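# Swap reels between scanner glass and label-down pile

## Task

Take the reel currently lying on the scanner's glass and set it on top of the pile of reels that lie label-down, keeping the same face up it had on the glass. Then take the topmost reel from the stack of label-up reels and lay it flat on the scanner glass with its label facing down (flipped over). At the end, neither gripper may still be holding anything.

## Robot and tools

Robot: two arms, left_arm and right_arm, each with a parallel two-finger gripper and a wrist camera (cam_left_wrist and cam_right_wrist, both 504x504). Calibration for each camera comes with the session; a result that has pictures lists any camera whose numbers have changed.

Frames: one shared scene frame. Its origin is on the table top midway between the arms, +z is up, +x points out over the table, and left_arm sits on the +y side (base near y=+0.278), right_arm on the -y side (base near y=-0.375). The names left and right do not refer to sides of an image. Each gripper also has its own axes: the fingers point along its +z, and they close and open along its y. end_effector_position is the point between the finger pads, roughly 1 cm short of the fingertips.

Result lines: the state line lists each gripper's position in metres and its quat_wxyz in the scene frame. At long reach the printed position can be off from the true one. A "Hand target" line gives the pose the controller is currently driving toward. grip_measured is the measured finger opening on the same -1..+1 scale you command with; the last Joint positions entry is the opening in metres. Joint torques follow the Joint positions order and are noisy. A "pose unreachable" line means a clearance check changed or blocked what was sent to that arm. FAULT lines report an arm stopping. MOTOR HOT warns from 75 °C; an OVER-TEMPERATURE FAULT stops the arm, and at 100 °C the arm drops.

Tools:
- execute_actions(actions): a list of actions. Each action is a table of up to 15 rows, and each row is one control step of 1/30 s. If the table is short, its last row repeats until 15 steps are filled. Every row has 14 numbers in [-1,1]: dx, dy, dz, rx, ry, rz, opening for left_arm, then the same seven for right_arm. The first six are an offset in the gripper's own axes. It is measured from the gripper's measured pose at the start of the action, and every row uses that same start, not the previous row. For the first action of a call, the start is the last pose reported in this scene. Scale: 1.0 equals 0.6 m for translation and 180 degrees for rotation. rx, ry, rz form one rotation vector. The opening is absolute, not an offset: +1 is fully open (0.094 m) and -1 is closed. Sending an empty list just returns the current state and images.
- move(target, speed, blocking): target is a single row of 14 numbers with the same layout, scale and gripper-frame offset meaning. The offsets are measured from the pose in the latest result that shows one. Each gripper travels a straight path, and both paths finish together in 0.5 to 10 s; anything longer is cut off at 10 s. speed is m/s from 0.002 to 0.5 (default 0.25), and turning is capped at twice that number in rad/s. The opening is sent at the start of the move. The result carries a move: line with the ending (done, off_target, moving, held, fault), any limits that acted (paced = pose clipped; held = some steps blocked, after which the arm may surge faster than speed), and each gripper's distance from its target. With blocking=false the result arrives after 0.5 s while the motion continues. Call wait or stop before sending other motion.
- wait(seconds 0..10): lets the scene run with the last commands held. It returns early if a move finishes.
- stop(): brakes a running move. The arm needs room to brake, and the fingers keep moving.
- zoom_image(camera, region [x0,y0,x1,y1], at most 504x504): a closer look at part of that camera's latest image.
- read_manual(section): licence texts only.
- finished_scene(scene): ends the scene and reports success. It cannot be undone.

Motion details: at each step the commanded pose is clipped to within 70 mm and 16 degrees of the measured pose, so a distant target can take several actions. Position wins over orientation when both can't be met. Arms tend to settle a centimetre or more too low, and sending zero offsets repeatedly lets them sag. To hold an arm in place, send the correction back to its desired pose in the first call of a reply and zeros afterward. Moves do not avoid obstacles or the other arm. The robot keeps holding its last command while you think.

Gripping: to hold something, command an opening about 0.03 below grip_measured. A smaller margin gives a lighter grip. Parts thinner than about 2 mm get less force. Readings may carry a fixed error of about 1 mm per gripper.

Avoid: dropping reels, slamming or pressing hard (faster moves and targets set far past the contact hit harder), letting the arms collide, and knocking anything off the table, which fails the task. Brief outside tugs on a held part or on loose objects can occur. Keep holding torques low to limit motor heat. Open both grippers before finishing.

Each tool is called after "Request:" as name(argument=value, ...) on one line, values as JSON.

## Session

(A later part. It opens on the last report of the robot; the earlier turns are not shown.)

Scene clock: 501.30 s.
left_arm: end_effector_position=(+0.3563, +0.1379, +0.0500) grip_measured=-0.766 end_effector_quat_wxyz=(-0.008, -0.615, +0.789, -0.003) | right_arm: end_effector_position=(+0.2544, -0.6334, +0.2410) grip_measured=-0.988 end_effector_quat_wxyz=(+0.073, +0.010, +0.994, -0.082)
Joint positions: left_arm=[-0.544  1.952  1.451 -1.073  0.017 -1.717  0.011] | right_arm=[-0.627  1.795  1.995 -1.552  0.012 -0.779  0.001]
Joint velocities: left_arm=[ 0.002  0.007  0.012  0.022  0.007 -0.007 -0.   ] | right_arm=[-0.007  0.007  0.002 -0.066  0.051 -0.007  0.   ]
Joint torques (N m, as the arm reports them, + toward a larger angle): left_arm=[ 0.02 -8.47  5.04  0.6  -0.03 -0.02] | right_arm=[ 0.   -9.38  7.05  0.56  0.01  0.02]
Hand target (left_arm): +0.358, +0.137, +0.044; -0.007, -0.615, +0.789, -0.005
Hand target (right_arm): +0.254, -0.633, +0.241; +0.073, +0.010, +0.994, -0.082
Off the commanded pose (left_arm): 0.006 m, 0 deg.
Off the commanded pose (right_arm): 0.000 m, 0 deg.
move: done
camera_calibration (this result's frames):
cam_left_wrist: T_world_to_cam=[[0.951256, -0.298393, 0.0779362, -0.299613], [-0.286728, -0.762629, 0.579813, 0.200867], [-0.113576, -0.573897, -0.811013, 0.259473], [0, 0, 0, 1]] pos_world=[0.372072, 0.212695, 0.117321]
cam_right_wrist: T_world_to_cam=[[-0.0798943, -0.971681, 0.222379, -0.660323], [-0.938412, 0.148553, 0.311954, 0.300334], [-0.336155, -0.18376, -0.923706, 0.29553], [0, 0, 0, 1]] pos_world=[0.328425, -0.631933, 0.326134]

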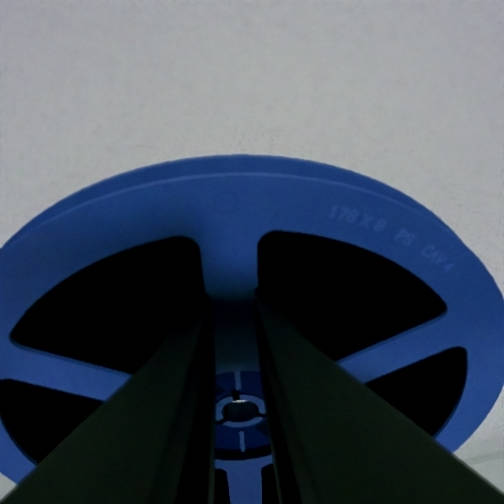

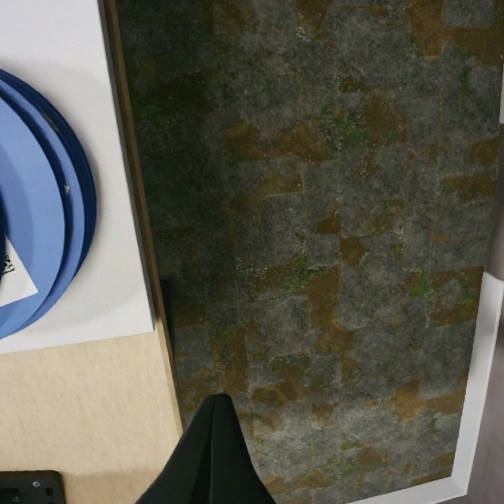

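Request:
move(target=[0,0,0,0,0,0,-0.81,0,0,0,0,0,0,-1])

Request:
move(target=[0,0,-0.15,0,0,0,-0.81,0,0,0,0,0,0,-1], speed=0.05)

Scene clock: 508.20 s.
left_arm: end_effector_position=(+0.3562, +0.1380, +0.0500) grip_measured=-0.780 end_effector_quat_wxyz=(-0.008, -0.615, +0.789, -0.002) | right_arm: end_effector_position=(+0.2544, -0.6334, +0.2410) grip_measured=-0.988 end_effector_quat_wxyz=(+0.073, +0.010, +0.994, -0.082)
Joint positions: left_arm=[-0.544  1.952  1.451 -1.073  0.017 -1.717  0.01 ] | right_arm=[-0.627  1.795  1.995 -1.552  0.012 -0.779  0.001]
Joint velocities: left_arm=[ 0.007  0.002 -0.012  0.022 -0.022 -0.11  -0.001] | right_arm=[ 0.002  0.007 -0.002  0.037  0.022 -0.081 -0.001]
Joint torques (N m, as the arm reports them, + toward a larger angle): left_arm=[ 0.02 -9.04  6.6   0.3  -0.03 -0.03] | right_arm=[-0.03 -9.37  7.02  0.54  0.    0.02]
Hand target (left_arm): +0.356, +0.138, +0.050; -0.008, -0.615, +0.789, -0.003
Hand target (right_arm): +0.254, -0.633, +0.241; +0.073, +0.010, +0.994, -0.082
Off the commanded pose (left_arm): 0.000 m, 0 deg.
Off the commanded pose (right_arm): 0.000 m, 0 deg.
move: done
camera_calibration (this result's frames):
cam_left_wrist: T_world_to_cam=[[0.951283, -0.298405, 0.0775574, -0.299508], [-0.286524, -0.762714, 0.579803, 0.200809], [-0.113862, -0.573779, -0.811057, 0.259572], [0, 0, 0, 1]] pos_world=[0.372009, 0.212722, 0.117327]
cam_right_wrist: T_world_to_cam=[[-0.0798943, -0.971681, 0.222379, -0.660323], [-0.938412, 0.148553, 0.311954, 0.300334], [-0.336155, -0.18376, -0.923706, 0.29553], [0, 0, 0, 1]] pos_world=[0.328425, -0.631933, 0.326134]

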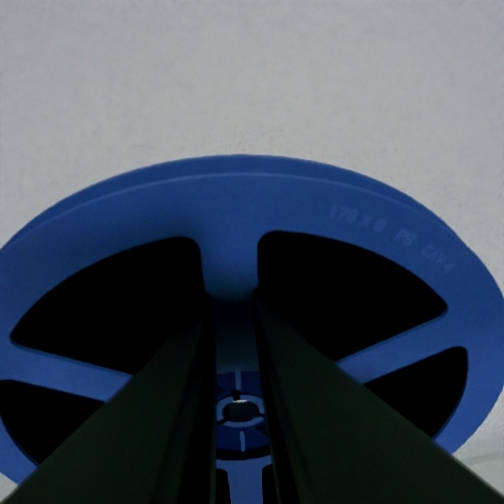

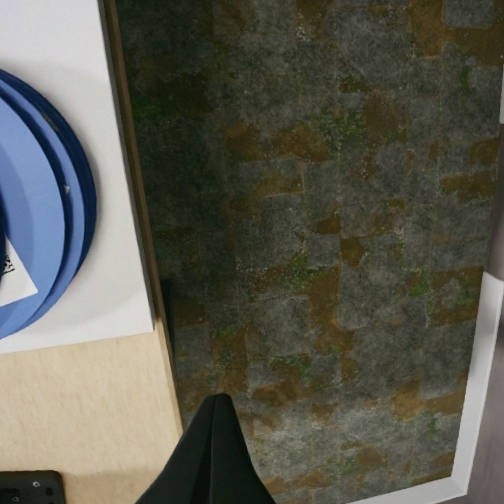

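Scene clock: 510.47 s.
left_arm: end_effector_position=(+0.3537, +0.1390, +0.1208) grip_measured=-0.780 end_effector_quat_wxyz=(-0.018, -0.615, +0.788, +0.015) | right_arm: end_effector_position=(+0.2544, -0.6334, +0.2410) grip_measured=-0.988 end_effector_quat_wxyz=(+0.073, +0.010, +0.994, -0.082)
Joint positions: left_arm=[-0.544  1.948  1.728 -1.395  0.017 -1.717  0.01 ] | right_arm=[-0.627  1.795  1.995 -1.552  0.012 -0.779  0.001]
Joint velocities: left_arm=[ 0.007  0.012 -0.012 -0.007 -0.037  0.007  0.   ] | right_arm=[-0.022 -0.022  0.007 -0.066  0.051  0.051 -0.001]
Joint torques (N m, as the arm reports them, + toward a larger angle): left_arm=[  0.02 -11.58   9.87  -0.04  -0.03  -0.03] | right_arm=[ 0.   -9.39  7.03  0.55 -0.01  0.02]
Hand target (left_arm): +0.355, +0.138, +0.140; -0.008, -0.615, +0.789, -0.003
Hand target (right_arm): +0.254, -0.633, +0.241; +0.073, +0.010, +0.994, -0.082
Off the commanded pose (left_arm): 0.020 m, 2 deg.
Off the commanded pose (right_arm): 0.000 m, 0 deg.
move: off_target (left_arm)
camera_calibration (this result's frames):
cam_left_wrist: T_world_to_cam=[[0.953442, -0.299301, 0.0369716, -0.298092], [-0.264692, -0.771774, 0.578189, 0.1536], [-0.144519, -0.561056, -0.815065, 0.326809], [0, 0, 0, 1]] pos_world=[0.3721, 0.212684, 0.188582]
cam_right_wrist: T_world_to_cam=[[-0.0798943, -0.971681, 0.222379, -0.660323], [-0.938412, 0.148553, 0.311954, 0.300334], [-0.336155, -0.18376, -0.923706, 0.29553], [0, 0, 0, 1]] pos_world=[0.328425, -0.631933, 0.326134]

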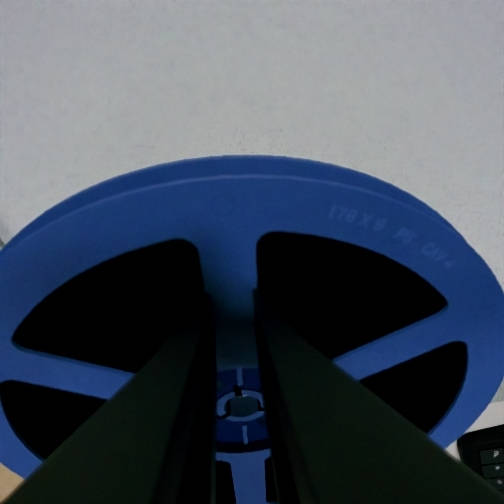

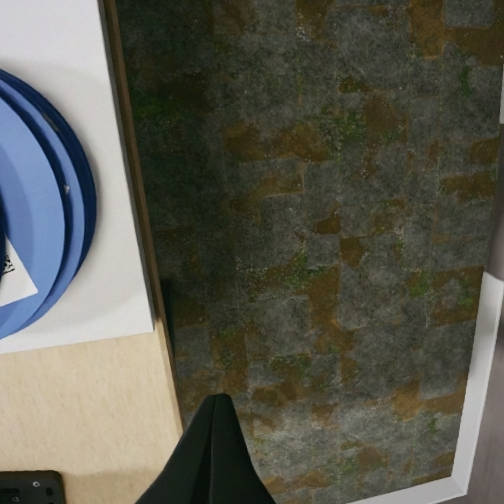

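Request:
move(target=[-0.595,0.158,-0.085,0,0,0,-0.81,0,0,0,0,0,0,-1], speed=0.12)

Scene clock: 523.47 s.
left_arm: end_effector_position=(+0.3559, +0.5046, +0.1671) grip_measured=-0.780 end_effector_quat_wxyz=(+0.018, -0.619, +0.785, +0.002) | right_arm: end_effector_position=(+0.2544, -0.6334, +0.2410) grip_measured=-0.988 end_effector_quat_wxyz=(+0.073, +0.010, +0.994, -0.082)
Joint positions: left_arm=[ 0.442  2.086  2.115 -1.564 -0.007 -0.742  0.01 ] | right_arm=[-0.627  1.795  1.995 -1.552  0.012 -0.779  0.001]
Joint velocities: left_arm=[ 0.002 -0.002 -0.027  0.051 -0.022 -0.007 -0.   ] | right_arm=[ 0.002 -0.002 -0.012 -0.037  0.066 -0.051  0.   ]
Joint torques (N m, as the arm reports them, + toward a larger angle): left_arm=[  0.   -10.41   9.86   0.15  -0.09   0.07] | right_arm=[ 0.02 -9.34  7.01  0.55  0.    0.01]
Hand target (left_arm): +0.355, +0.506, +0.176; +0.025, -0.614, +0.789, +0.005
Hand target (right_arm): +0.254, -0.633, +0.241; +0.073, +0.010, +0.994, -0.082
Off the commanded pose (left_arm): 0.008 m, 4 deg.
Off the commanded pose (right_arm): 0.000 m, 0 deg.
joint sent to its limit (left arm) — the command would take joint 4 (wrist pitch) past its lower limit, so that joint was sent only as far as its limit.
move: off_target (left_arm)
camera_calibration (this result's frames):
cam_left_wrist: T_world_to_cam=[[0.951283, -0.291664, 0.0999624, -0.206027], [-0.298251, -0.788341, 0.538113, 0.436575], [-0.0781436, -0.541711, -0.836924, 0.540328], [0, 0, 0, 1]] pos_world=[0.368422, 0.576781, 0.237882]
cam_right_wrist: T_world_to_cam=[[-0.0798943, -0.971681, 0.222379, -0.660323], [-0.938412, 0.148553, 0.311954, 0.300334], [-0.336155, -0.18376, -0.923706, 0.29553], [0, 0, 0, 1]] pos_world=[0.328425, -0.631933, 0.326134]

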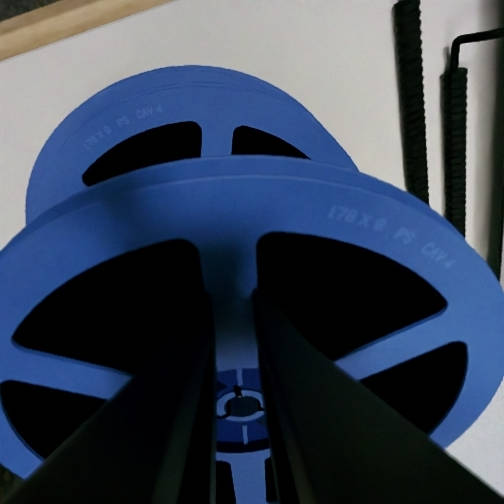

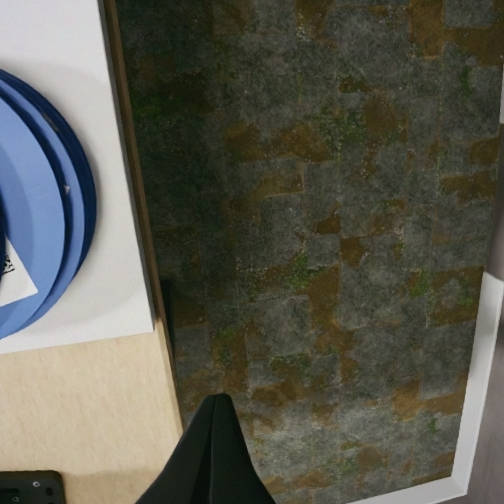

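Request:
move(target=[0.005,0.004,0.105,0,0,0,-0.81,0,0,0,0,0,0,-1], speed=0.06)

Scene clock: 532.90 s.
left_arm: end_effector_position=(+0.3535, +0.5031, +0.0903) grip_measured=-0.780 end_effector_quat_wxyz=(-0.005, -0.618, +0.786, +0.004) | right_arm: end_effector_position=(+0.2544, -0.6334, +0.2410) grip_measured=-0.988 end_effector_quat_wxyz=(+0.073, +0.010, +0.994, -0.082)
Joint positions: left_arm=[ 0.442  2.086  1.808 -1.304 -0.007 -0.739  0.01 ] | right_arm=[-0.627  1.795  1.995 -1.552  0.012 -0.779  0.001]
Joint velocities: left_arm=[ 0.007 -0.007  0.007  0.007  0.007  0.022 -0.001] | right_arm=[-0.002 -0.002  0.002  0.081 -0.007  0.022  0.   ]
Joint torques (N m, as the arm reports them, + toward a larger angle): left_arm=[  0.25 -13.5    5.87   0.4   -0.04  -0.02] | right_arm=[ 0.04 -9.36  7.02  0.55  0.    0.02]
Hand target (left_arm): +0.355, +0.505, +0.104; +0.018, -0.619, +0.785, +0.002
Hand target (right_arm): +0.254, -0.633, +0.241; +0.073, +0.010, +0.994, -0.082
Off the commanded pose (left_arm): 0.014 m, 3 deg.
Off the commanded pose (right_arm): 0.000 m, 0 deg.
move: off_target (left_arm)
camera_calibration (this result's frames):
cam_left_wrist: T_world_to_cam=[[0.953847, -0.29196, 0.0702577, -0.194635], [-0.278574, -0.772935, 0.57006, 0.458392], [-0.11213, -0.563321, -0.818594, 0.496176], [0, 0, 0, 1]] pos_world=[0.368984, 0.576989, 0.15853]
cam_right_wrist: T_world_to_cam=[[-0.0798943, -0.971681, 0.222379, -0.660323], [-0.938412, 0.148553, 0.311954, 0.300334], [-0.336155, -0.18376, -0.923706, 0.29553], [0, 0, 0, 1]] pos_world=[0.328425, -0.631933, 0.326134]

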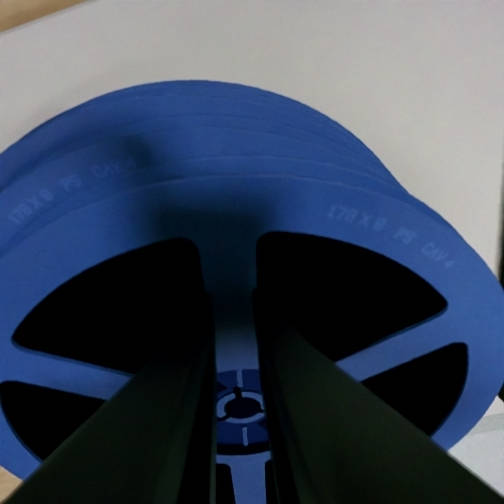

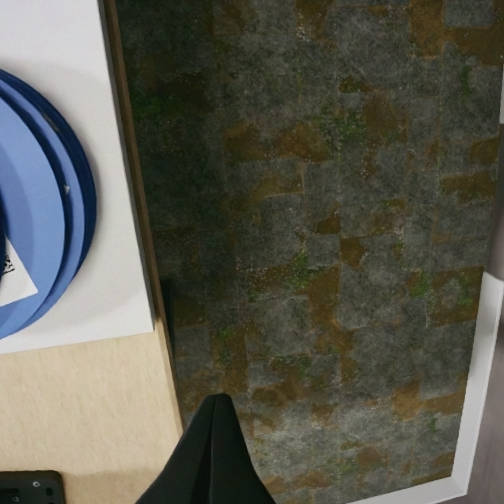

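Request:
move(target=[-0.012,0.012,0.02,0,0,0,-0.81,0,0,0,0,0,0,-1], speed=0.02)

Scene clock: 541.60 s.
left_arm: end_effector_position=(+0.3524, +0.5052, +0.0856) grip_measured=-0.780 end_effector_quat_wxyz=(-0.005, -0.617, +0.787, -0.003) | right_arm: end_effector_position=(+0.2544, -0.6334, +0.2410) grip_measured=-0.988 end_effector_quat_wxyz=(+0.073, +0.010, +0.994, -0.082)
Joint positions: left_arm=[ 0.454  2.086  1.789 -1.283  0.006 -0.726  0.01 ] | right_arm=[-0.627  1.795  1.995 -1.552  0.012 -0.779  0.001]
Joint velocities: left_arm=[-0.002 -0.017 -0.002 -0.051 -0.007  0.022 -0.   ] | right_arm=[-0.022 -0.002 -0.002 -0.022 -0.007 -0.037 -0.   ]
Joint torques (N m, as the arm reports them, + toward a larger angle): left_arm=[ 0.99 -9.92  4.85  0.51 -0.16  0.11] | right_arm=[ 0.02 -9.41  6.99  0.55  0.01  0.01]
Hand target (left_arm): +0.348, +0.512, +0.079; -0.005, -0.618, +0.786, +0.004
Hand target (right_arm): +0.254, -0.633, +0.241; +0.073, +0.010, +0.994, -0.082
Off the commanded pose (left_arm): 0.011 m, 1 deg.
Off the commanded pose (right_arm): 0.000 m, 0 deg.
move: off_target (left_arm)
camera_calibration (this result's frames):
cam_left_wrist: T_world_to_cam=[[0.952734, -0.292565, 0.0818788, -0.192928], [-0.284953, -0.767081, 0.574795, 0.461349], [-0.105357, -0.570958, -0.814191, 0.494515], [0, 0, 0, 1]] pos_world=[0.367373, 0.579795, 0.153245]
cam_right_wrist: T_world_to_cam=[[-0.0798943, -0.971681, 0.222379, -0.660323], [-0.938412, 0.148553, 0.311954, 0.300334], [-0.336155, -0.18376, -0.923706, 0.29553], [0, 0, 0, 1]] pos_world=[0.328425, -0.631933, 0.326134]

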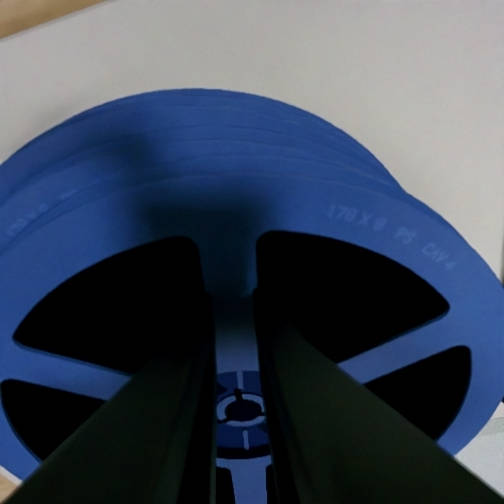

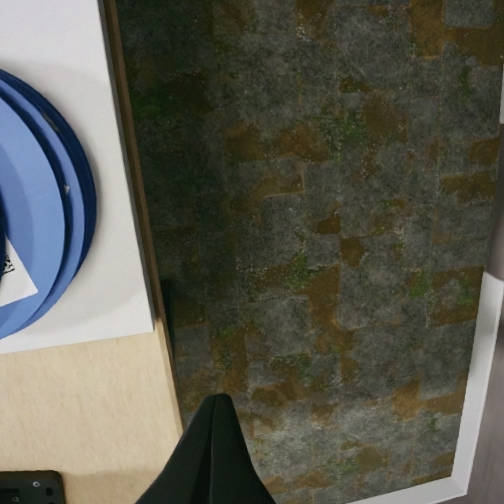

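Request:
move(target=[0,0.035,-0.025,0,0,0,-0.81,0,0,0,0,0,0,-1], speed=0.03)

Scene clock: 555.63 s.
left_arm: end_effector_position=(+0.3410, +0.5114, +0.0901) grip_measured=-0.780 end_effector_quat_wxyz=(-0.005, -0.619, +0.786, -0.006) | right_arm: end_effector_position=(+0.2544, -0.6334, +0.2410) grip_measured=-0.988 end_effector_quat_wxyz=(+0.073, +0.010, +0.994, -0.082)
Joint positions: left_arm=[ 0.486  2.062  1.771 -1.289  0.011 -0.697  0.01 ] | right_arm=[-0.627  1.795  1.995 -1.552  0.012 -0.779  0.001]
Joint velocities: left_arm=[ 0.002 -0.002 -0.002  0.007  0.066 -0.007 -0.   ] | right_arm=[-0.012 -0.022  0.007 -0.007  0.007 -0.007 -0.001]
Joint torques (N m, as the arm reports them, + toward a larger angle): left_arm=[  0.58 -12.83   5.74   0.03  -0.09   0.08] | right_arm=[ 0.02 -9.33  7.    0.54  0.    0.03]
Hand target (left_arm): +0.332, +0.510, +0.100; -0.004, -0.617, +0.787, -0.003
Hand target (right_arm): +0.254, -0.633, +0.241; +0.073, +0.010, +0.994, -0.082
Off the commanded pose (left_arm): 0.014 m, 0 deg.
Off the commanded pose (right_arm): 0.000 m, 0 deg.
move: off_target (left_arm)
camera_calibration (this result's frames):
cam_left_wrist: T_world_to_cam=[[0.953517, -0.288787, 0.0860698, -0.183138], [-0.283867, -0.764962, 0.578146, 0.458462], [-0.101121, -0.575704, -0.811381, 0.501234], [0, 0, 0, 1]] pos_world=[0.355453, 0.586381, 0.157397]
cam_right_wrist: T_world_to_cam=[[-0.0798943, -0.971681, 0.222379, -0.660323], [-0.938412, 0.148553, 0.311954, 0.300334], [-0.336155, -0.18376, -0.923706, 0.29553], [0, 0, 0, 1]] pos_world=[0.328425, -0.631933, 0.326134]

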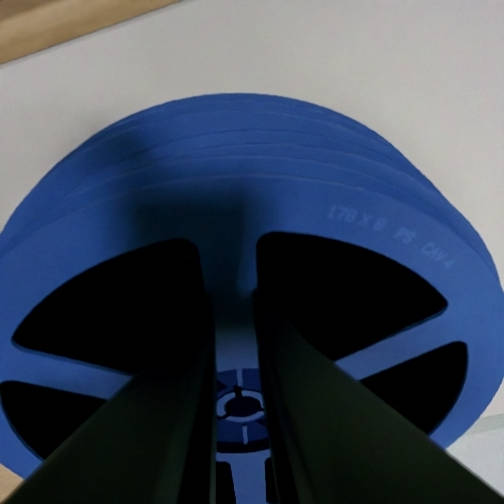

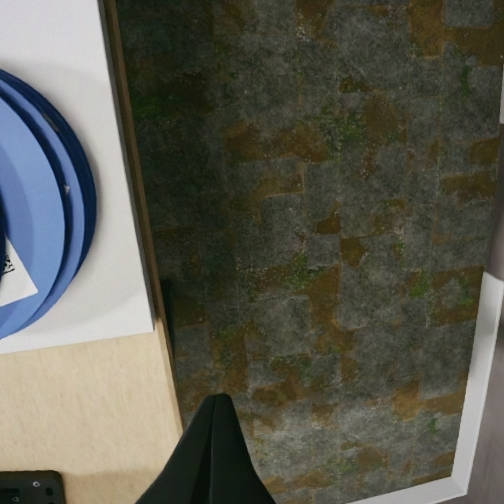

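Symmetric now. Lower, release, lift.

Request:
move(target=[0,0,0.02,0,0,0,-0.81,0,0,0,0,0,0,-1], speed=0.02)

Request:
move(target=[0,0,0,0,0,0,-0.4,0,0,0,0,0,0,-1])

Request:
move(target=[0,0,-0.22,0,0,0,-0.4,0,0,0,0,0,0,-1], speed=0.15)

Scene clock: 563.47 s.
left_arm: end_effector_position=(+0.3410, +0.5115, +0.0853) grip_measured=-0.781 end_effector_quat_wxyz=(-0.004, -0.618, +0.786, -0.006) | right_arm: end_effector_position=(+0.2544, -0.6334, +0.2410) grip_measured=-0.988 end_effector_quat_wxyz=(+0.073, +0.010, +0.994, -0.082)
Joint positions: left_arm=[ 0.486  2.062  1.752 -1.269  0.011 -0.696  0.01 ] | right_arm=[-0.627  1.795  1.995 -1.552  0.012 -0.779  0.001]
Joint velocities: left_arm=[ 0.017  0.002  0.017 -0.007 -0.022 -0.007 -0.   ] | right_arm=[-0.002 -0.007 -0.002  0.007 -0.007  0.007 -0.   ]
Joint torques (N m, as the arm reports them, + toward a larger angle): left_arm=[ 0.05 -9.85  4.45  0.54 -0.04 -0.04] | right_arm=[ 0.05 -9.32  7.02  0.54  0.    0.01]
Hand target (left_arm): +0.341, +0.511, +0.078; -0.005, -0.619, +0.786, -0.006
Hand target (right_arm): +0.254, -0.633, +0.241; +0.073, +0.010, +0.994, -0.082
Off the commanded pose (left_arm): 0.007 m, 0 deg.
Off the commanded pose (right_arm): 0.000 m, 0 deg.
move: done
camera_calibration (this result's frames):
cam_left_wrist: T_world_to_cam=[[0.952967, -0.290319, 0.0869983, -0.181884], [-0.285756, -0.765051, 0.577097, 0.46208], [-0.100984, -0.574814, -0.812029, 0.496925], [0, 0, 0, 1]] pos_world=[0.355553, 0.58635, 0.152677]
cam_right_wrist: T_world_to_cam=[[-0.0798943, -0.971681, 0.222379, -0.660323], [-0.938412, 0.148553, 0.311954, 0.300334], [-0.336155, -0.18376, -0.923706, 0.29553], [0, 0, 0, 1]] pos_world=[0.328425, -0.631933, 0.326134]

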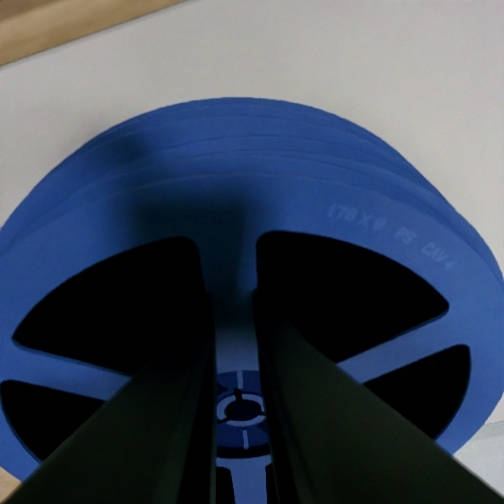

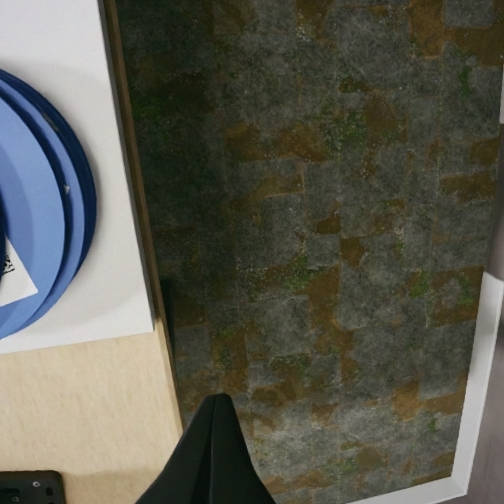

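Scene clock: 563.97 s.
left_arm: end_effector_position=(+0.3401, +0.5116, +0.0853) grip_measured=-0.402 end_effector_quat_wxyz=(-0.006, -0.618, +0.786, -0.004) | right_arm: end_effector_position=(+0.2544, -0.6334, +0.2410) grip_measured=-0.988 end_effector_quat_wxyz=(+0.073, +0.010, +0.994, -0.082)
Joint positions: left_arm=[ 0.486  2.062  1.752 -1.272  0.008 -0.696  0.028] | right_arm=[-0.627  1.795  1.995 -1.552  0.012 -0.779  0.001]
Joint velocities: left_arm=[ 0.002 -0.012 -0.017 -0.095  0.022 -0.066  0.001] | right_arm=[ 0.002  0.007 -0.002  0.051 -0.022  0.007 -0.001]
Joint torques (N m, as the arm reports them, + toward a larger angle): left_arm=[  0.03 -10.14   6.76   0.3    0.    -0.02] | right_arm=[ 0.02 -9.35  7.    0.54  0.    0.02]
Hand target (left_arm): +0.341, +0.511, +0.085; -0.004, -0.618, +0.786, -0.006
Hand target (right_arm): +0.254, -0.633, +0.241; +0.073, +0.010, +0.994, -0.082
Off the commanded pose (left_arm): 0.001 m, 0 deg.
Off the commanded pose (right_arm): 0.000 m, 0 deg.
move: done
camera_calibration (this result's frames):
cam_left_wrist: T_world_to_cam=[[0.953312, -0.290451, 0.0826657, -0.180682], [-0.283364, -0.765719, 0.577391, 0.4614], [-0.104405, -0.573858, -0.812272, 0.497587], [0, 0, 0, 1]] pos_world=[0.354941, 0.586368, 0.152704]
cam_right_wrist: T_world_to_cam=[[-0.0798943, -0.971681, 0.222379, -0.660323], [-0.938412, 0.148553, 0.311954, 0.300334], [-0.336155, -0.18376, -0.923706, 0.29553], [0, 0, 0, 1]] pos_world=[0.328425, -0.631933, 0.326134]

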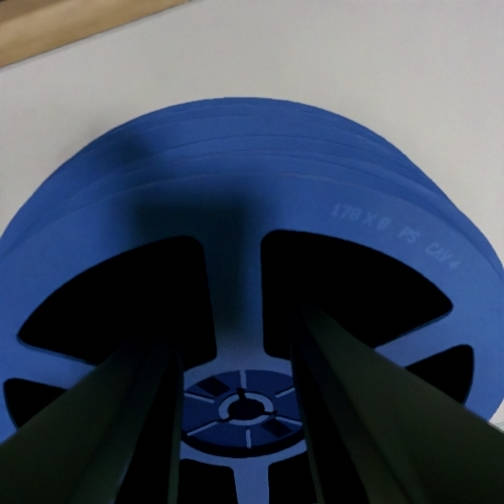

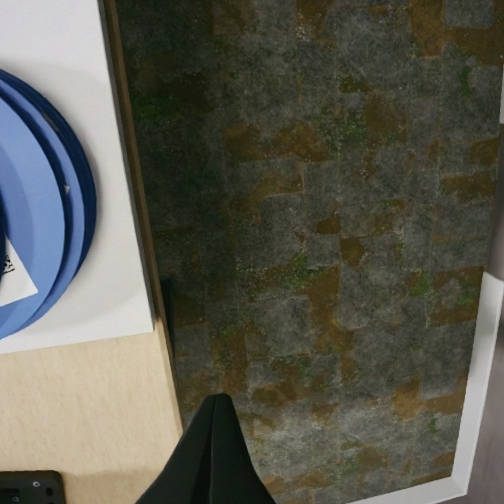

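Scene clock: 565.30 s.
left_arm: end_effector_position=(+0.3412, +0.5124, +0.2061) grip_measured=-0.402 end_effector_quat_wxyz=(+0.068, -0.616, +0.785, -0.006) | right_arm: end_effector_position=(+0.2544, -0.6334, +0.2410) grip_measured=-0.988 end_effector_quat_wxyz=(+0.073, +0.010, +0.994, -0.082)
Joint positions: left_arm=[ 0.486  1.985  2.119 -1.568  0.008 -0.696  0.028] | right_arm=[-0.627  1.795  1.995 -1.552  0.012 -0.779  0.001]
Joint velocities: left_arm=[-0.012 -0.007 -0.012 -0.037 -0.022 -0.037  0.   ] | right_arm=[-0.012 -0.007 -0.012 -0.051 -0.051 -0.081  0.   ]
Joint torques (N m, as the arm reports them, + toward a larger angle): left_arm=[ -0.2  -10.16   8.8    0.39  -0.04  -0.04] | right_arm=[ 0.03 -9.36  6.99  0.54  0.    0.01]
Hand target (left_arm): +0.340, +0.510, +0.216; +0.077, -0.615, +0.785, -0.006
Hand target (right_arm): +0.254, -0.633, +0.241; +0.073, +0.010, +0.994, -0.082
Off the commanded pose (left_arm): 0.011 m, 8 deg.
Off the commanded pose (right_arm): 0.000 m, 0 deg.
joint sent to its limit (left arm) — the command would take joint 4 (wrist pitch) past its lower limit, so that joint was sent only as far as its limit.
move: off_target (left_arm)
camera_calibration (this result's frames):
cam_left_wrist: T_world_to_cam=[[0.938444, -0.301444, 0.168687, -0.198504], [-0.345394, -0.811578, 0.471215, 0.459092], [-0.00514178, -0.500472, -0.865737, 0.535885], [0, 0, 0, 1]] pos_world=[0.347608, 0.580947, 0.28109]
cam_right_wrist: T_world_to_cam=[[-0.0798943, -0.971681, 0.222379, -0.660323], [-0.938412, 0.148553, 0.311954, 0.300334], [-0.336155, -0.18376, -0.923706, 0.29553], [0, 0, 0, 1]] pos_world=[0.328425, -0.631933, 0.326134]

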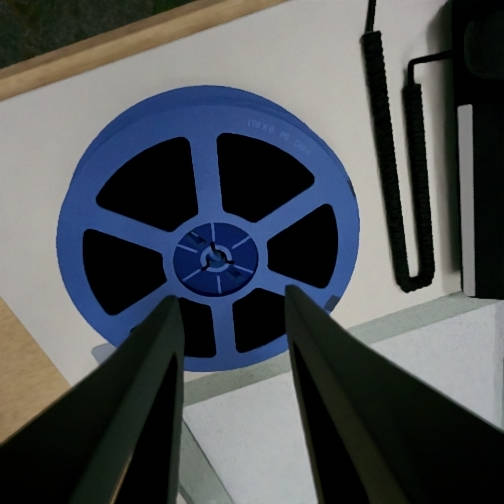

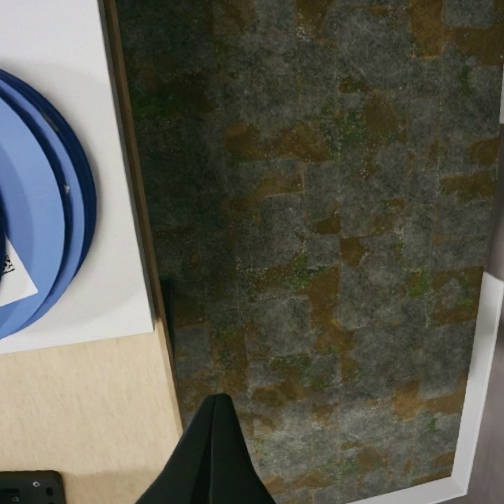

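Request:
move(target=[0.85,-0.012,-0.342,0.438,0.246,0.184,-0.3,0,0,0,0,0,0,-1], speed=0.3)

Scene clock: 596.20 s.
left_arm: end_effector_position=(+0.2012, +0.0053, +0.3536) grip_measured=-0.302 end_effector_quat_wxyz=(+0.145, -0.159, +0.711, -0.670) | right_arm: end_effector_position=(+0.2544, -0.6334, +0.2410) grip_measured=-0.988 end_effector_quat_wxyz=(+0.073, +0.010, +0.994, -0.082)
Joint positions: left_arm=[-0.983  0.802  0.804 -0.066  0.305 -1.559  0.033] | right_arm=[-0.627  1.795  1.995 -1.552  0.012 -0.779  0.001]
Joint velocities: left_arm=[-0.012  0.007 -0.017  0.022 -0.051 -0.066 -0.001] | right_arm=[ 0.007 -0.002  0.002  0.022 -0.051  0.095  0.   ]
Joint torques (N m, as the arm reports them, + toward a larger angle): left_arm=[-0.64  0.61  7.    2.19 -0.13 -0.09] | right_arm=[ 0.03 -9.32  7.01  0.55  0.01  0.03]
Hand target (left_arm): +0.203, +0.002, +0.349; +0.144, -0.163, +0.712, -0.668
Hand target (right_arm): +0.254, -0.633, +0.241; +0.073, +0.010, +0.994, -0.082
Off the commanded pose (left_arm): 0.009 m, 2 deg.
Off the commanded pose (right_arm): 0.000 m, 0 deg.
move: done
camera_calibration (this result's frames):
cam_left_wrist: T_world_to_cam=[[-0.0556227, -0.00111568, 0.998451, -0.339854], [-0.983291, 0.173667, -0.054584, 0.238712], [-0.173337, -0.984804, -0.0107569, 0.143156], [0, 0, 0, 1]] pos_world=[0.240634, 0.0991453, 0.353897]
cam_right_wrist: T_world_to_cam=[[-0.0798943, -0.971681, 0.222379, -0.660323], [-0.938412, 0.148553, 0.311954, 0.300334], [-0.336155, -0.18376, -0.923706, 0.29553], [0, 0, 0, 1]] pos_world=[0.328425, -0.631933, 0.326134]

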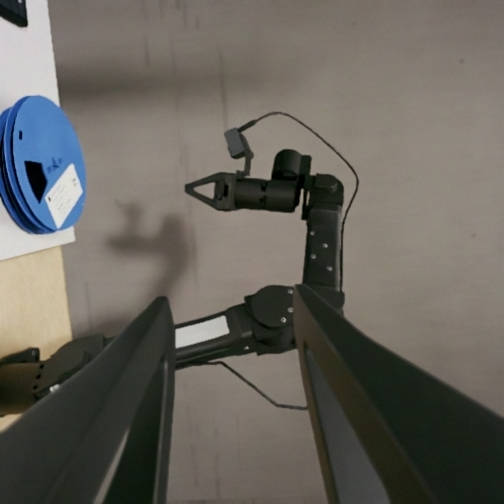

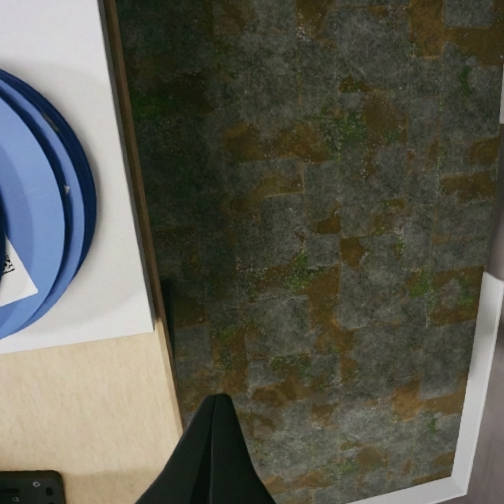

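Request:
move(target=[0.15,0.385,0.533,0.014,0.033,0.006,-0.3,0,0,0,0,0,0,-1], speed=0.25)

Scene clock: 610.83 s.
left_arm: end_effector_position=(+0.2541, -0.3045, +0.0866) grip_measured=-0.302 end_effector_quat_wxyz=(+0.112, -0.116, +0.720, -0.675) | right_arm: end_effector_position=(+0.2544, -0.6334, +0.2410) grip_measured=-0.988 end_effector_quat_wxyz=(+0.073, +0.010, +0.994, -0.082)
Joint positions: left_arm=[-1.326  2.408  1.298  1.045  0.072 -1.561  0.033] | right_arm=[-0.627  1.795  1.995 -1.552  0.012 -0.779  0.001]
Joint velocities: left_arm=[-0.022 -0.012 -0.002 -0.022 -0.066  0.037 -0.001] | right_arm=[-0.002 -0.002  0.002  0.022  0.007 -0.051  0.   ]
Joint torques (N m, as the arm reports them, + toward a larger angle): left_arm=[ -0.47 -12.81   8.95   2.2   -0.14  -0.01] | right_arm=[ 0.03 -9.36  6.99  0.55  0.    0.01]
Hand target (left_arm): +0.254, -0.311, +0.105; +0.118, -0.113, +0.705, -0.690
Hand target (right_arm): +0.254, -0.633, +0.241; +0.073, +0.010, +0.994, -0.082
Off the commanded pose (left_arm): 0.020 m, 3 deg.
Off the commanded pose (right_arm): 0.000 m, 0 deg.
move: off_target (left_arm)
camera_calibration (this result's frames):
cam_left_wrist: T_world_to_cam=[[-0.0660331, -0.00264837, 0.997814, -0.0683452], [-0.957489, 0.28159, -0.0626171, 0.357004], [-0.280809, -0.959531, -0.02113, -0.11973], [0, 0, 0, 1]] pos_world=[0.303693, -0.215594, 0.0880205]
cam_right_wrist: T_world_to_cam=[[-0.0798943, -0.971681, 0.222379, -0.660323], [-0.938412, 0.148553, 0.311954, 0.300334], [-0.336155, -0.18376, -0.923706, 0.29553], [0, 0, 0, 1]] pos_world=[0.328425, -0.631933, 0.326134]

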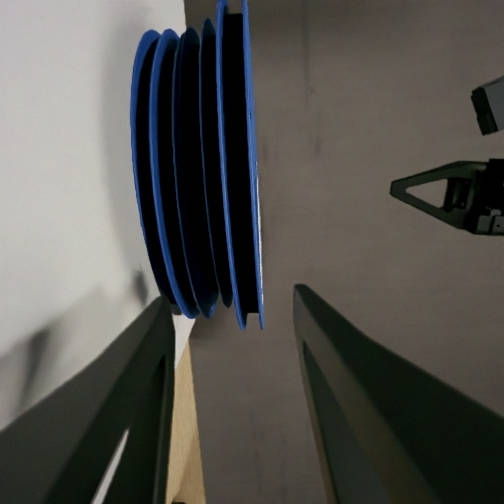

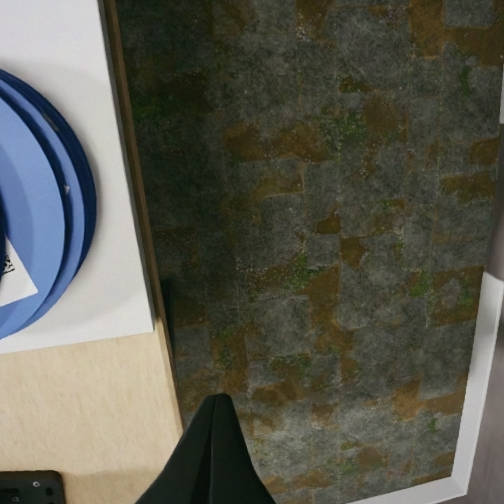

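Request:
move(target=[0.013,-0.014,0.122,0.015,0,0,-0.3,0,0,0,0,0,0,-1], speed=0.05)

Scene clock: 617.00 s.
left_arm: end_effector_position=(+0.2731, -0.3704, +0.0857) grip_measured=-0.302 end_effector_quat_wxyz=(+0.114, -0.111, +0.706, -0.690) | right_arm: end_effector_position=(+0.2544, -0.6334, +0.2410) grip_measured=-0.988 end_effector_quat_wxyz=(+0.073, +0.010, +0.994, -0.082)
Joint positions: left_arm=[-1.34   2.625  1.71   0.893  0.062 -1.561  0.033] | right_arm=[-0.627  1.795  1.995 -1.552  0.012 -0.779  0.001]
Joint velocities: left_arm=[ 0.007 -0.007  0.017 -0.051 -0.007  0.022 -0.001] | right_arm=[ 0.007 -0.002  0.002  0.007 -0.037  0.066 -0.   ]
Joint torques (N m, as the arm reports them, + toward a larger angle): left_arm=[ -0.59 -14.03   9.9    1.85  -0.13  -0.06] | right_arm=[ 0.03 -9.36  7.02  0.55  0.    0.02]
Hand target (left_arm): +0.271, -0.376, +0.091; +0.115, -0.112, +0.704, -0.692
Hand target (right_arm): +0.254, -0.633, +0.241; +0.073, +0.010, +0.994, -0.082
Off the commanded pose (left_arm): 0.008 m, 0 deg.
Off the commanded pose (right_arm): 0.000 m, 0 deg.
move: done
camera_calibration (this result's frames):
cam_left_wrist: T_world_to_cam=[[-0.082339, 0.0365769, 0.995933, -0.0472483], [-0.955055, 0.282644, -0.0893399, 0.395691], [-0.284762, -0.958527, 0.0116604, -0.178967], [0, 0, 0, 1]] pos_world=[0.323054, -0.281656, 0.084494]
cam_right_wrist: T_world_to_cam=[[-0.0798943, -0.971681, 0.222379, -0.660323], [-0.938412, 0.148553, 0.311954, 0.300334], [-0.336155, -0.18376, -0.923706, 0.29553], [0, 0, 0, 1]] pos_world=[0.328425, -0.631933, 0.326134]

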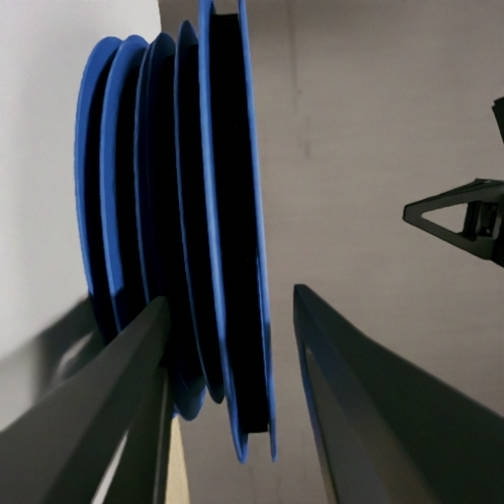

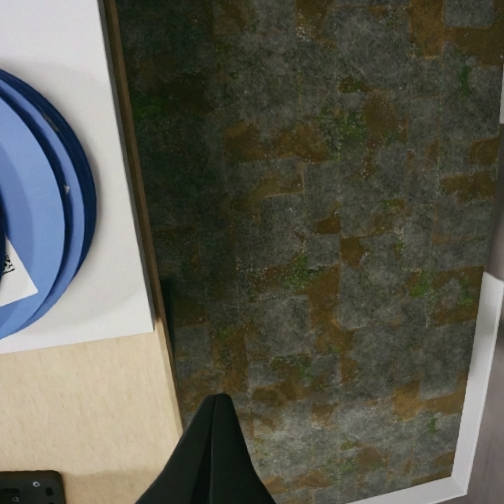

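Request:
move(target=[0,-0.006,0.018,0,0,0,-0.3,0,0,0,0,0,0,-1], speed=0.03)

Request:
move(target=[0,-0.006,0,0,0,0,-0.85,0,0,0,0,0,0,-1])

Request:
move(target=[0,-0.27,-0.03,0,0,0,-0.85,0,0,0,0,0,0,-1], speed=0.08)

Request:
move(target=[0,0,0,0,0,0.5,-0.85,0,0,0,0,0,0,-1], speed=0.3)

Scene clock: 627.60 s.
left_arm: end_effector_position=(+0.2755, -0.3763, +0.0856) grip_measured=-0.302 end_effector_quat_wxyz=(+0.114, -0.111, +0.706, -0.690) | right_arm: end_effector_position=(+0.2544, -0.6334, +0.2410) grip_measured=-0.988 end_effector_quat_wxyz=(+0.073, +0.010, +0.994, -0.082)
Joint positions: left_arm=[-1.34   2.646  1.755  0.869  0.062 -1.561  0.033] | right_arm=[-0.627  1.795  1.995 -1.552  0.012 -0.779  0.001]
Joint velocities: left_arm=[ 0.012 -0.002  0.017 -0.051  0.037 -0.11   0.001] | right_arm=[-0.007  0.007 -0.012 -0.051 -0.051 -0.037  0.   ]
Joint torques (N m, as the arm reports them, + toward a larger angle): left_arm=[ -0.05 -14.06   9.94   1.81  -0.04  -0.02] | right_arm=[ 0.04 -9.33  6.98  0.55  0.    0.02]
Hand target (left_arm): +0.276, -0.380, +0.089; +0.114, -0.111, +0.706, -0.690
Hand target (right_arm): +0.254, -0.633, +0.241; +0.073, +0.010, +0.994, -0.082
Off the commanded pose (left_arm): 0.006 m, 0 deg.
Off the commanded pose (right_arm): 0.000 m, 0 deg.
move: done
camera_calibration (this result's frames):
cam_left_wrist: T_world_to_cam=[[-0.0821975, 0.0362243, 0.995958, -0.0469365], [-0.955068, 0.282675, -0.0891041, 0.399614], [-0.28476, -0.958531, 0.0113615, -0.183929], [0, 0, 0, 1]] pos_world=[0.325424, -0.287562, 0.0844437]
cam_right_wrist: T_world_to_cam=[[-0.0798943, -0.971681, 0.222379, -0.660323], [-0.938412, 0.148553, 0.311954, 0.300334], [-0.336155, -0.18376, -0.923706, 0.29553], [0, 0, 0, 1]] pos_world=[0.328425, -0.631933, 0.326134]

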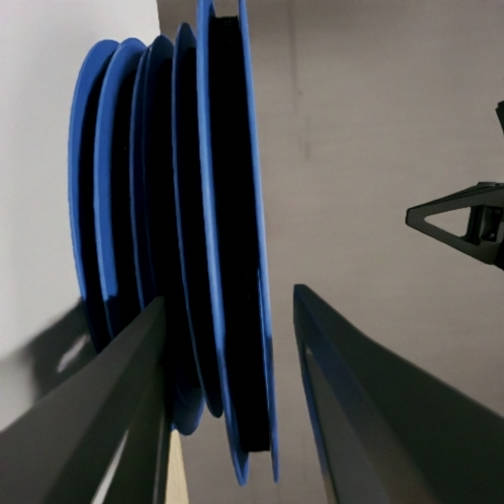

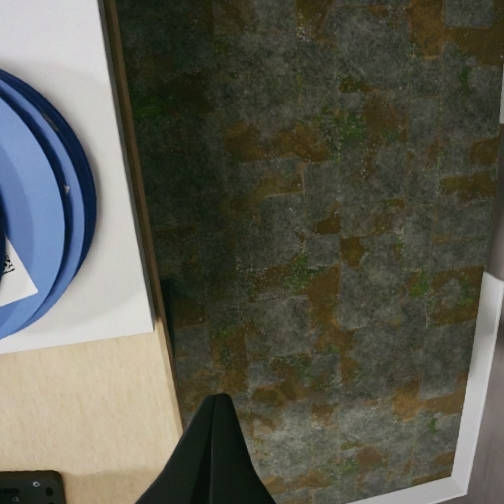

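Scene clock: 628.30 s.
left_arm: end_effector_position=(+0.2755, -0.3763, +0.0885) grip_measured=-0.778 end_effector_quat_wxyz=(+0.113, -0.112, +0.702, -0.694) | right_arm: end_effector_position=(+0.2544, -0.6334, +0.2410) grip_measured=-0.988 end_effector_quat_wxyz=(+0.073, +0.010, +0.994, -0.082)
Joint positions: left_arm=[-1.34   2.647  1.755  0.882  0.062 -1.567  0.01 ] | right_arm=[-0.627  1.795  1.995 -1.552  0.012 -0.779  0.001]
Joint velocities: left_arm=[-0.002 -0.012  0.002 -0.007 -0.022 -0.007  0.   ] | right_arm=[-0.012 -0.027  0.002 -0.022  0.066  0.022  0.001]
Joint torques (N m, as the arm reports them, + toward a larger angle): left_arm=[  0.02 -15.18   7.05   1.81  -0.03   0.04] | right_arm=[ 0.04 -9.36  6.98  0.55  0.01  0.02]
Hand target (left_arm): +0.275, -0.376, +0.089; +0.114, -0.111, +0.706, -0.690
Hand target (right_arm): +0.254, -0.633, +0.241; +0.073, +0.010, +0.994, -0.082
Off the commanded pose (left_arm): 0.001 m, 1 deg.
Off the commanded pose (right_arm): 0.000 m, 0 deg.
move: done
camera_calibration (this result's frames):
cam_left_wrist: T_world_to_cam=[[-0.0809053, 0.0501969, 0.995457, -0.0448618], [-0.955325, 0.280937, -0.0918101, 0.399604], [-0.284269, -0.958413, 0.025225, -0.185267], [0, 0, 0, 1]] pos_world=[0.325456, -0.287574, 0.086019]
cam_right_wrist: T_world_to_cam=[[-0.0798943, -0.971681, 0.222379, -0.660323], [-0.938412, 0.148553, 0.311954, 0.300334], [-0.336155, -0.18376, -0.923706, 0.29553], [0, 0, 0, 1]] pos_world=[0.328425, -0.631933, 0.326134]

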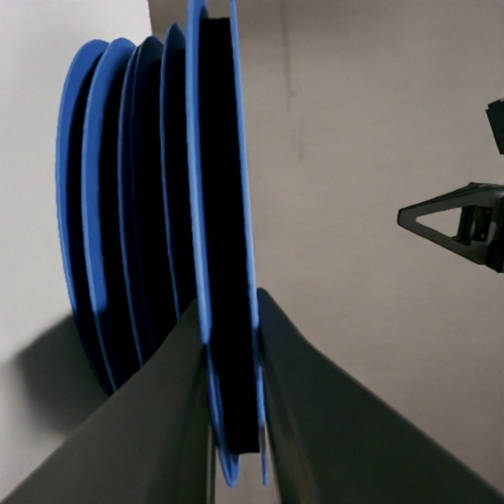

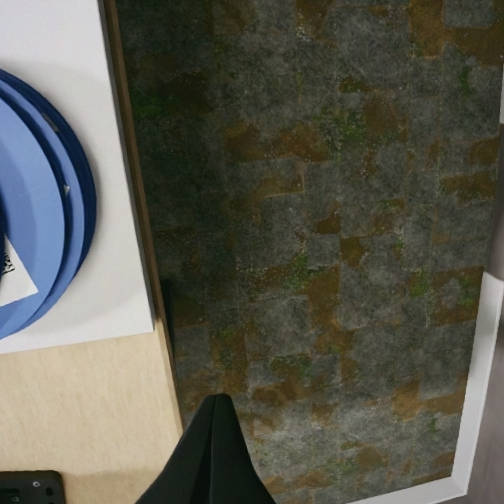

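Scene clock: 630.70 s.
left_arm: end_effector_position=(+0.2683, -0.3582, +0.2027) grip_measured=-0.778 end_effector_quat_wxyz=(+0.105, -0.120, +0.733, -0.661) | right_arm: end_effector_position=(+0.2544, -0.6334, +0.2410) grip_measured=-0.988 end_effector_quat_wxyz=(+0.073, +0.010, +0.994, -0.082)
Joint positions: left_arm=[-1.34   2.308  1.721  0.483  0.062 -1.57   0.01 ] | right_arm=[-0.627  1.795  1.995 -1.552  0.012 -0.779  0.001]
Joint velocities: left_arm=[-0.017  0.002  0.027 -0.037  0.11   0.037 -0.002] | right_arm=[-0.027 -0.017 -0.002 -0.037 -0.081 -0.007 -0.001]
Joint torques (N m, as the arm reports them, + toward a larger angle): left_arm=[ -0.09 -16.28  11.53   2.39  -0.04   0.  ] | right_arm=[ 0.05 -9.38  7.05  0.55  0.01  0.01]
Hand target (left_arm): +0.267, -0.358, +0.250; +0.113, -0.112, +0.702, -0.694
Hand target (right_arm): +0.254, -0.633, +0.241; +0.073, +0.010, +0.994, -0.082
Off the commanded pose (left_arm): 0.048 m, 5 deg.
Off the commanded pose (right_arm): 0.000 m, 0 deg.
move: off_target (left_arm)
camera_calibration (this result's frames):
cam_left_wrist: T_world_to_cam=[[-0.0438688, -0.0359803, 0.998389, -0.201471], [-0.957657, 0.286153, -0.0317665, 0.388417], [-0.28455, -0.957508, -0.04701, -0.15786], [0, 0, 0, 1]] pos_world=[0.318213, -0.269548, 0.206064]
cam_right_wrist: T_world_to_cam=[[-0.0798943, -0.971681, 0.222379, -0.660323], [-0.938412, 0.148553, 0.311954, 0.300334], [-0.336155, -0.18376, -0.923706, 0.29553], [0, 0, 0, 1]] pos_world=[0.328425, -0.631933, 0.326134]

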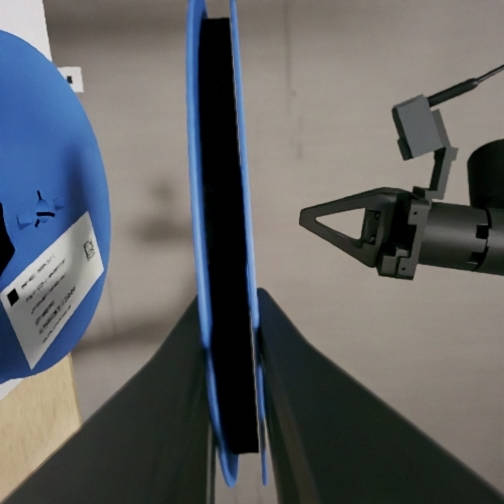

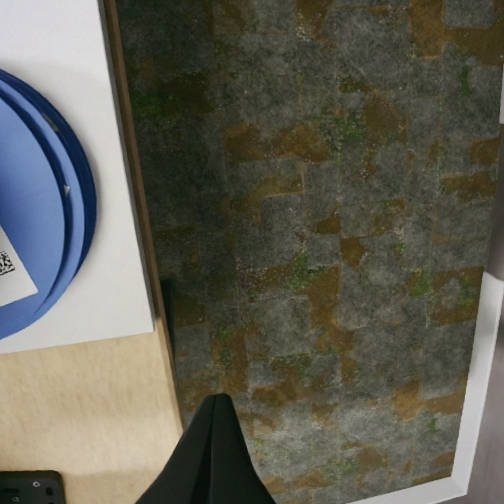

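Scene clock: 633.93 s.
left_arm: end_effector_position=(+0.2672, -0.3599, +0.1949) grip_measured=-0.777 end_effector_quat_wxyz=(+0.533, +0.431, +0.608, -0.400) | right_arm: end_effector_position=(+0.2544, -0.6334, +0.2410) grip_measured=-0.988 end_effector_quat_wxyz=(+0.073, +0.010, +0.994, -0.082)
Joint positions: left_arm=[-1.34   2.322  1.721  0.489  0.071 -0.019  0.01 ] | right_arm=[-0.627  1.795  1.995 -1.552  0.012 -0.779  0.001]
Joint velocities: left_arm=[ 0.002  0.002 -0.002 -0.007 -0.037 -0.022  0.   ] | right_arm=[ 0.007  0.012 -0.017 -0.022 -0.022  0.066 -0.   ]
Joint torques (N m, as the arm reports them, + toward a larger angle): left_arm=[  0.02 -14.41   8.13   1.99  -0.1    0.18] | right_arm=[ 0.03 -9.34  6.98  0.55  0.    0.02]
Hand target (left_arm): +0.268, -0.358, +0.203; +0.542, +0.433, +0.603, -0.394
Hand target (right_arm): +0.254, -0.633, +0.241; +0.073, +0.010, +0.994, -0.082
Off the commanded pose (left_arm): 0.008 m, 1 deg.
Off the commanded pose (right_arm): 0.000 m, 0 deg.
move: done
camera_calibration (this result's frames):
cam_left_wrist: T_world_to_cam=[[-0.974789, -0.22208, -0.0215946, 0.186749], [-0.130255, 0.644961, -0.753033, 0.436255], [0.181161, -0.731236, -0.657628, -0.0841685], [0, 0, 0, 1]] pos_world=[0.254113, -0.301441, 0.277196]
cam_right_wrist: T_world_to_cam=[[-0.0798943, -0.971681, 0.222379, -0.660323], [-0.938412, 0.148553, 0.311954, 0.300334], [-0.336155, -0.18376, -0.923706, 0.29553], [0, 0, 0, 1]] pos_world=[0.328425, -0.631933, 0.326134]

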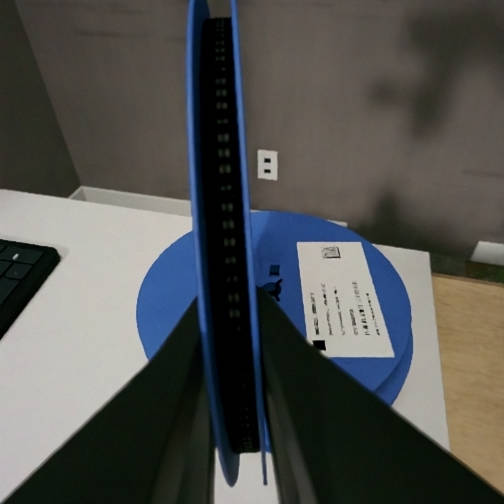

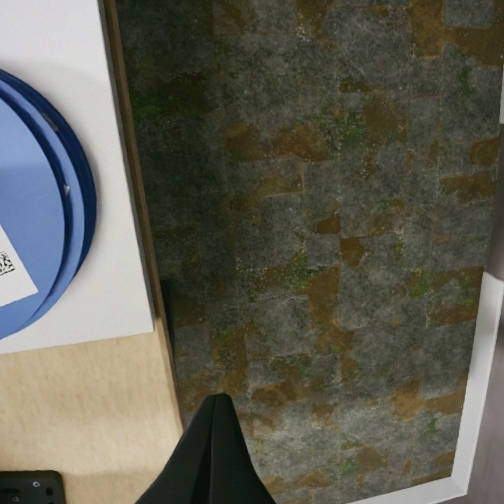

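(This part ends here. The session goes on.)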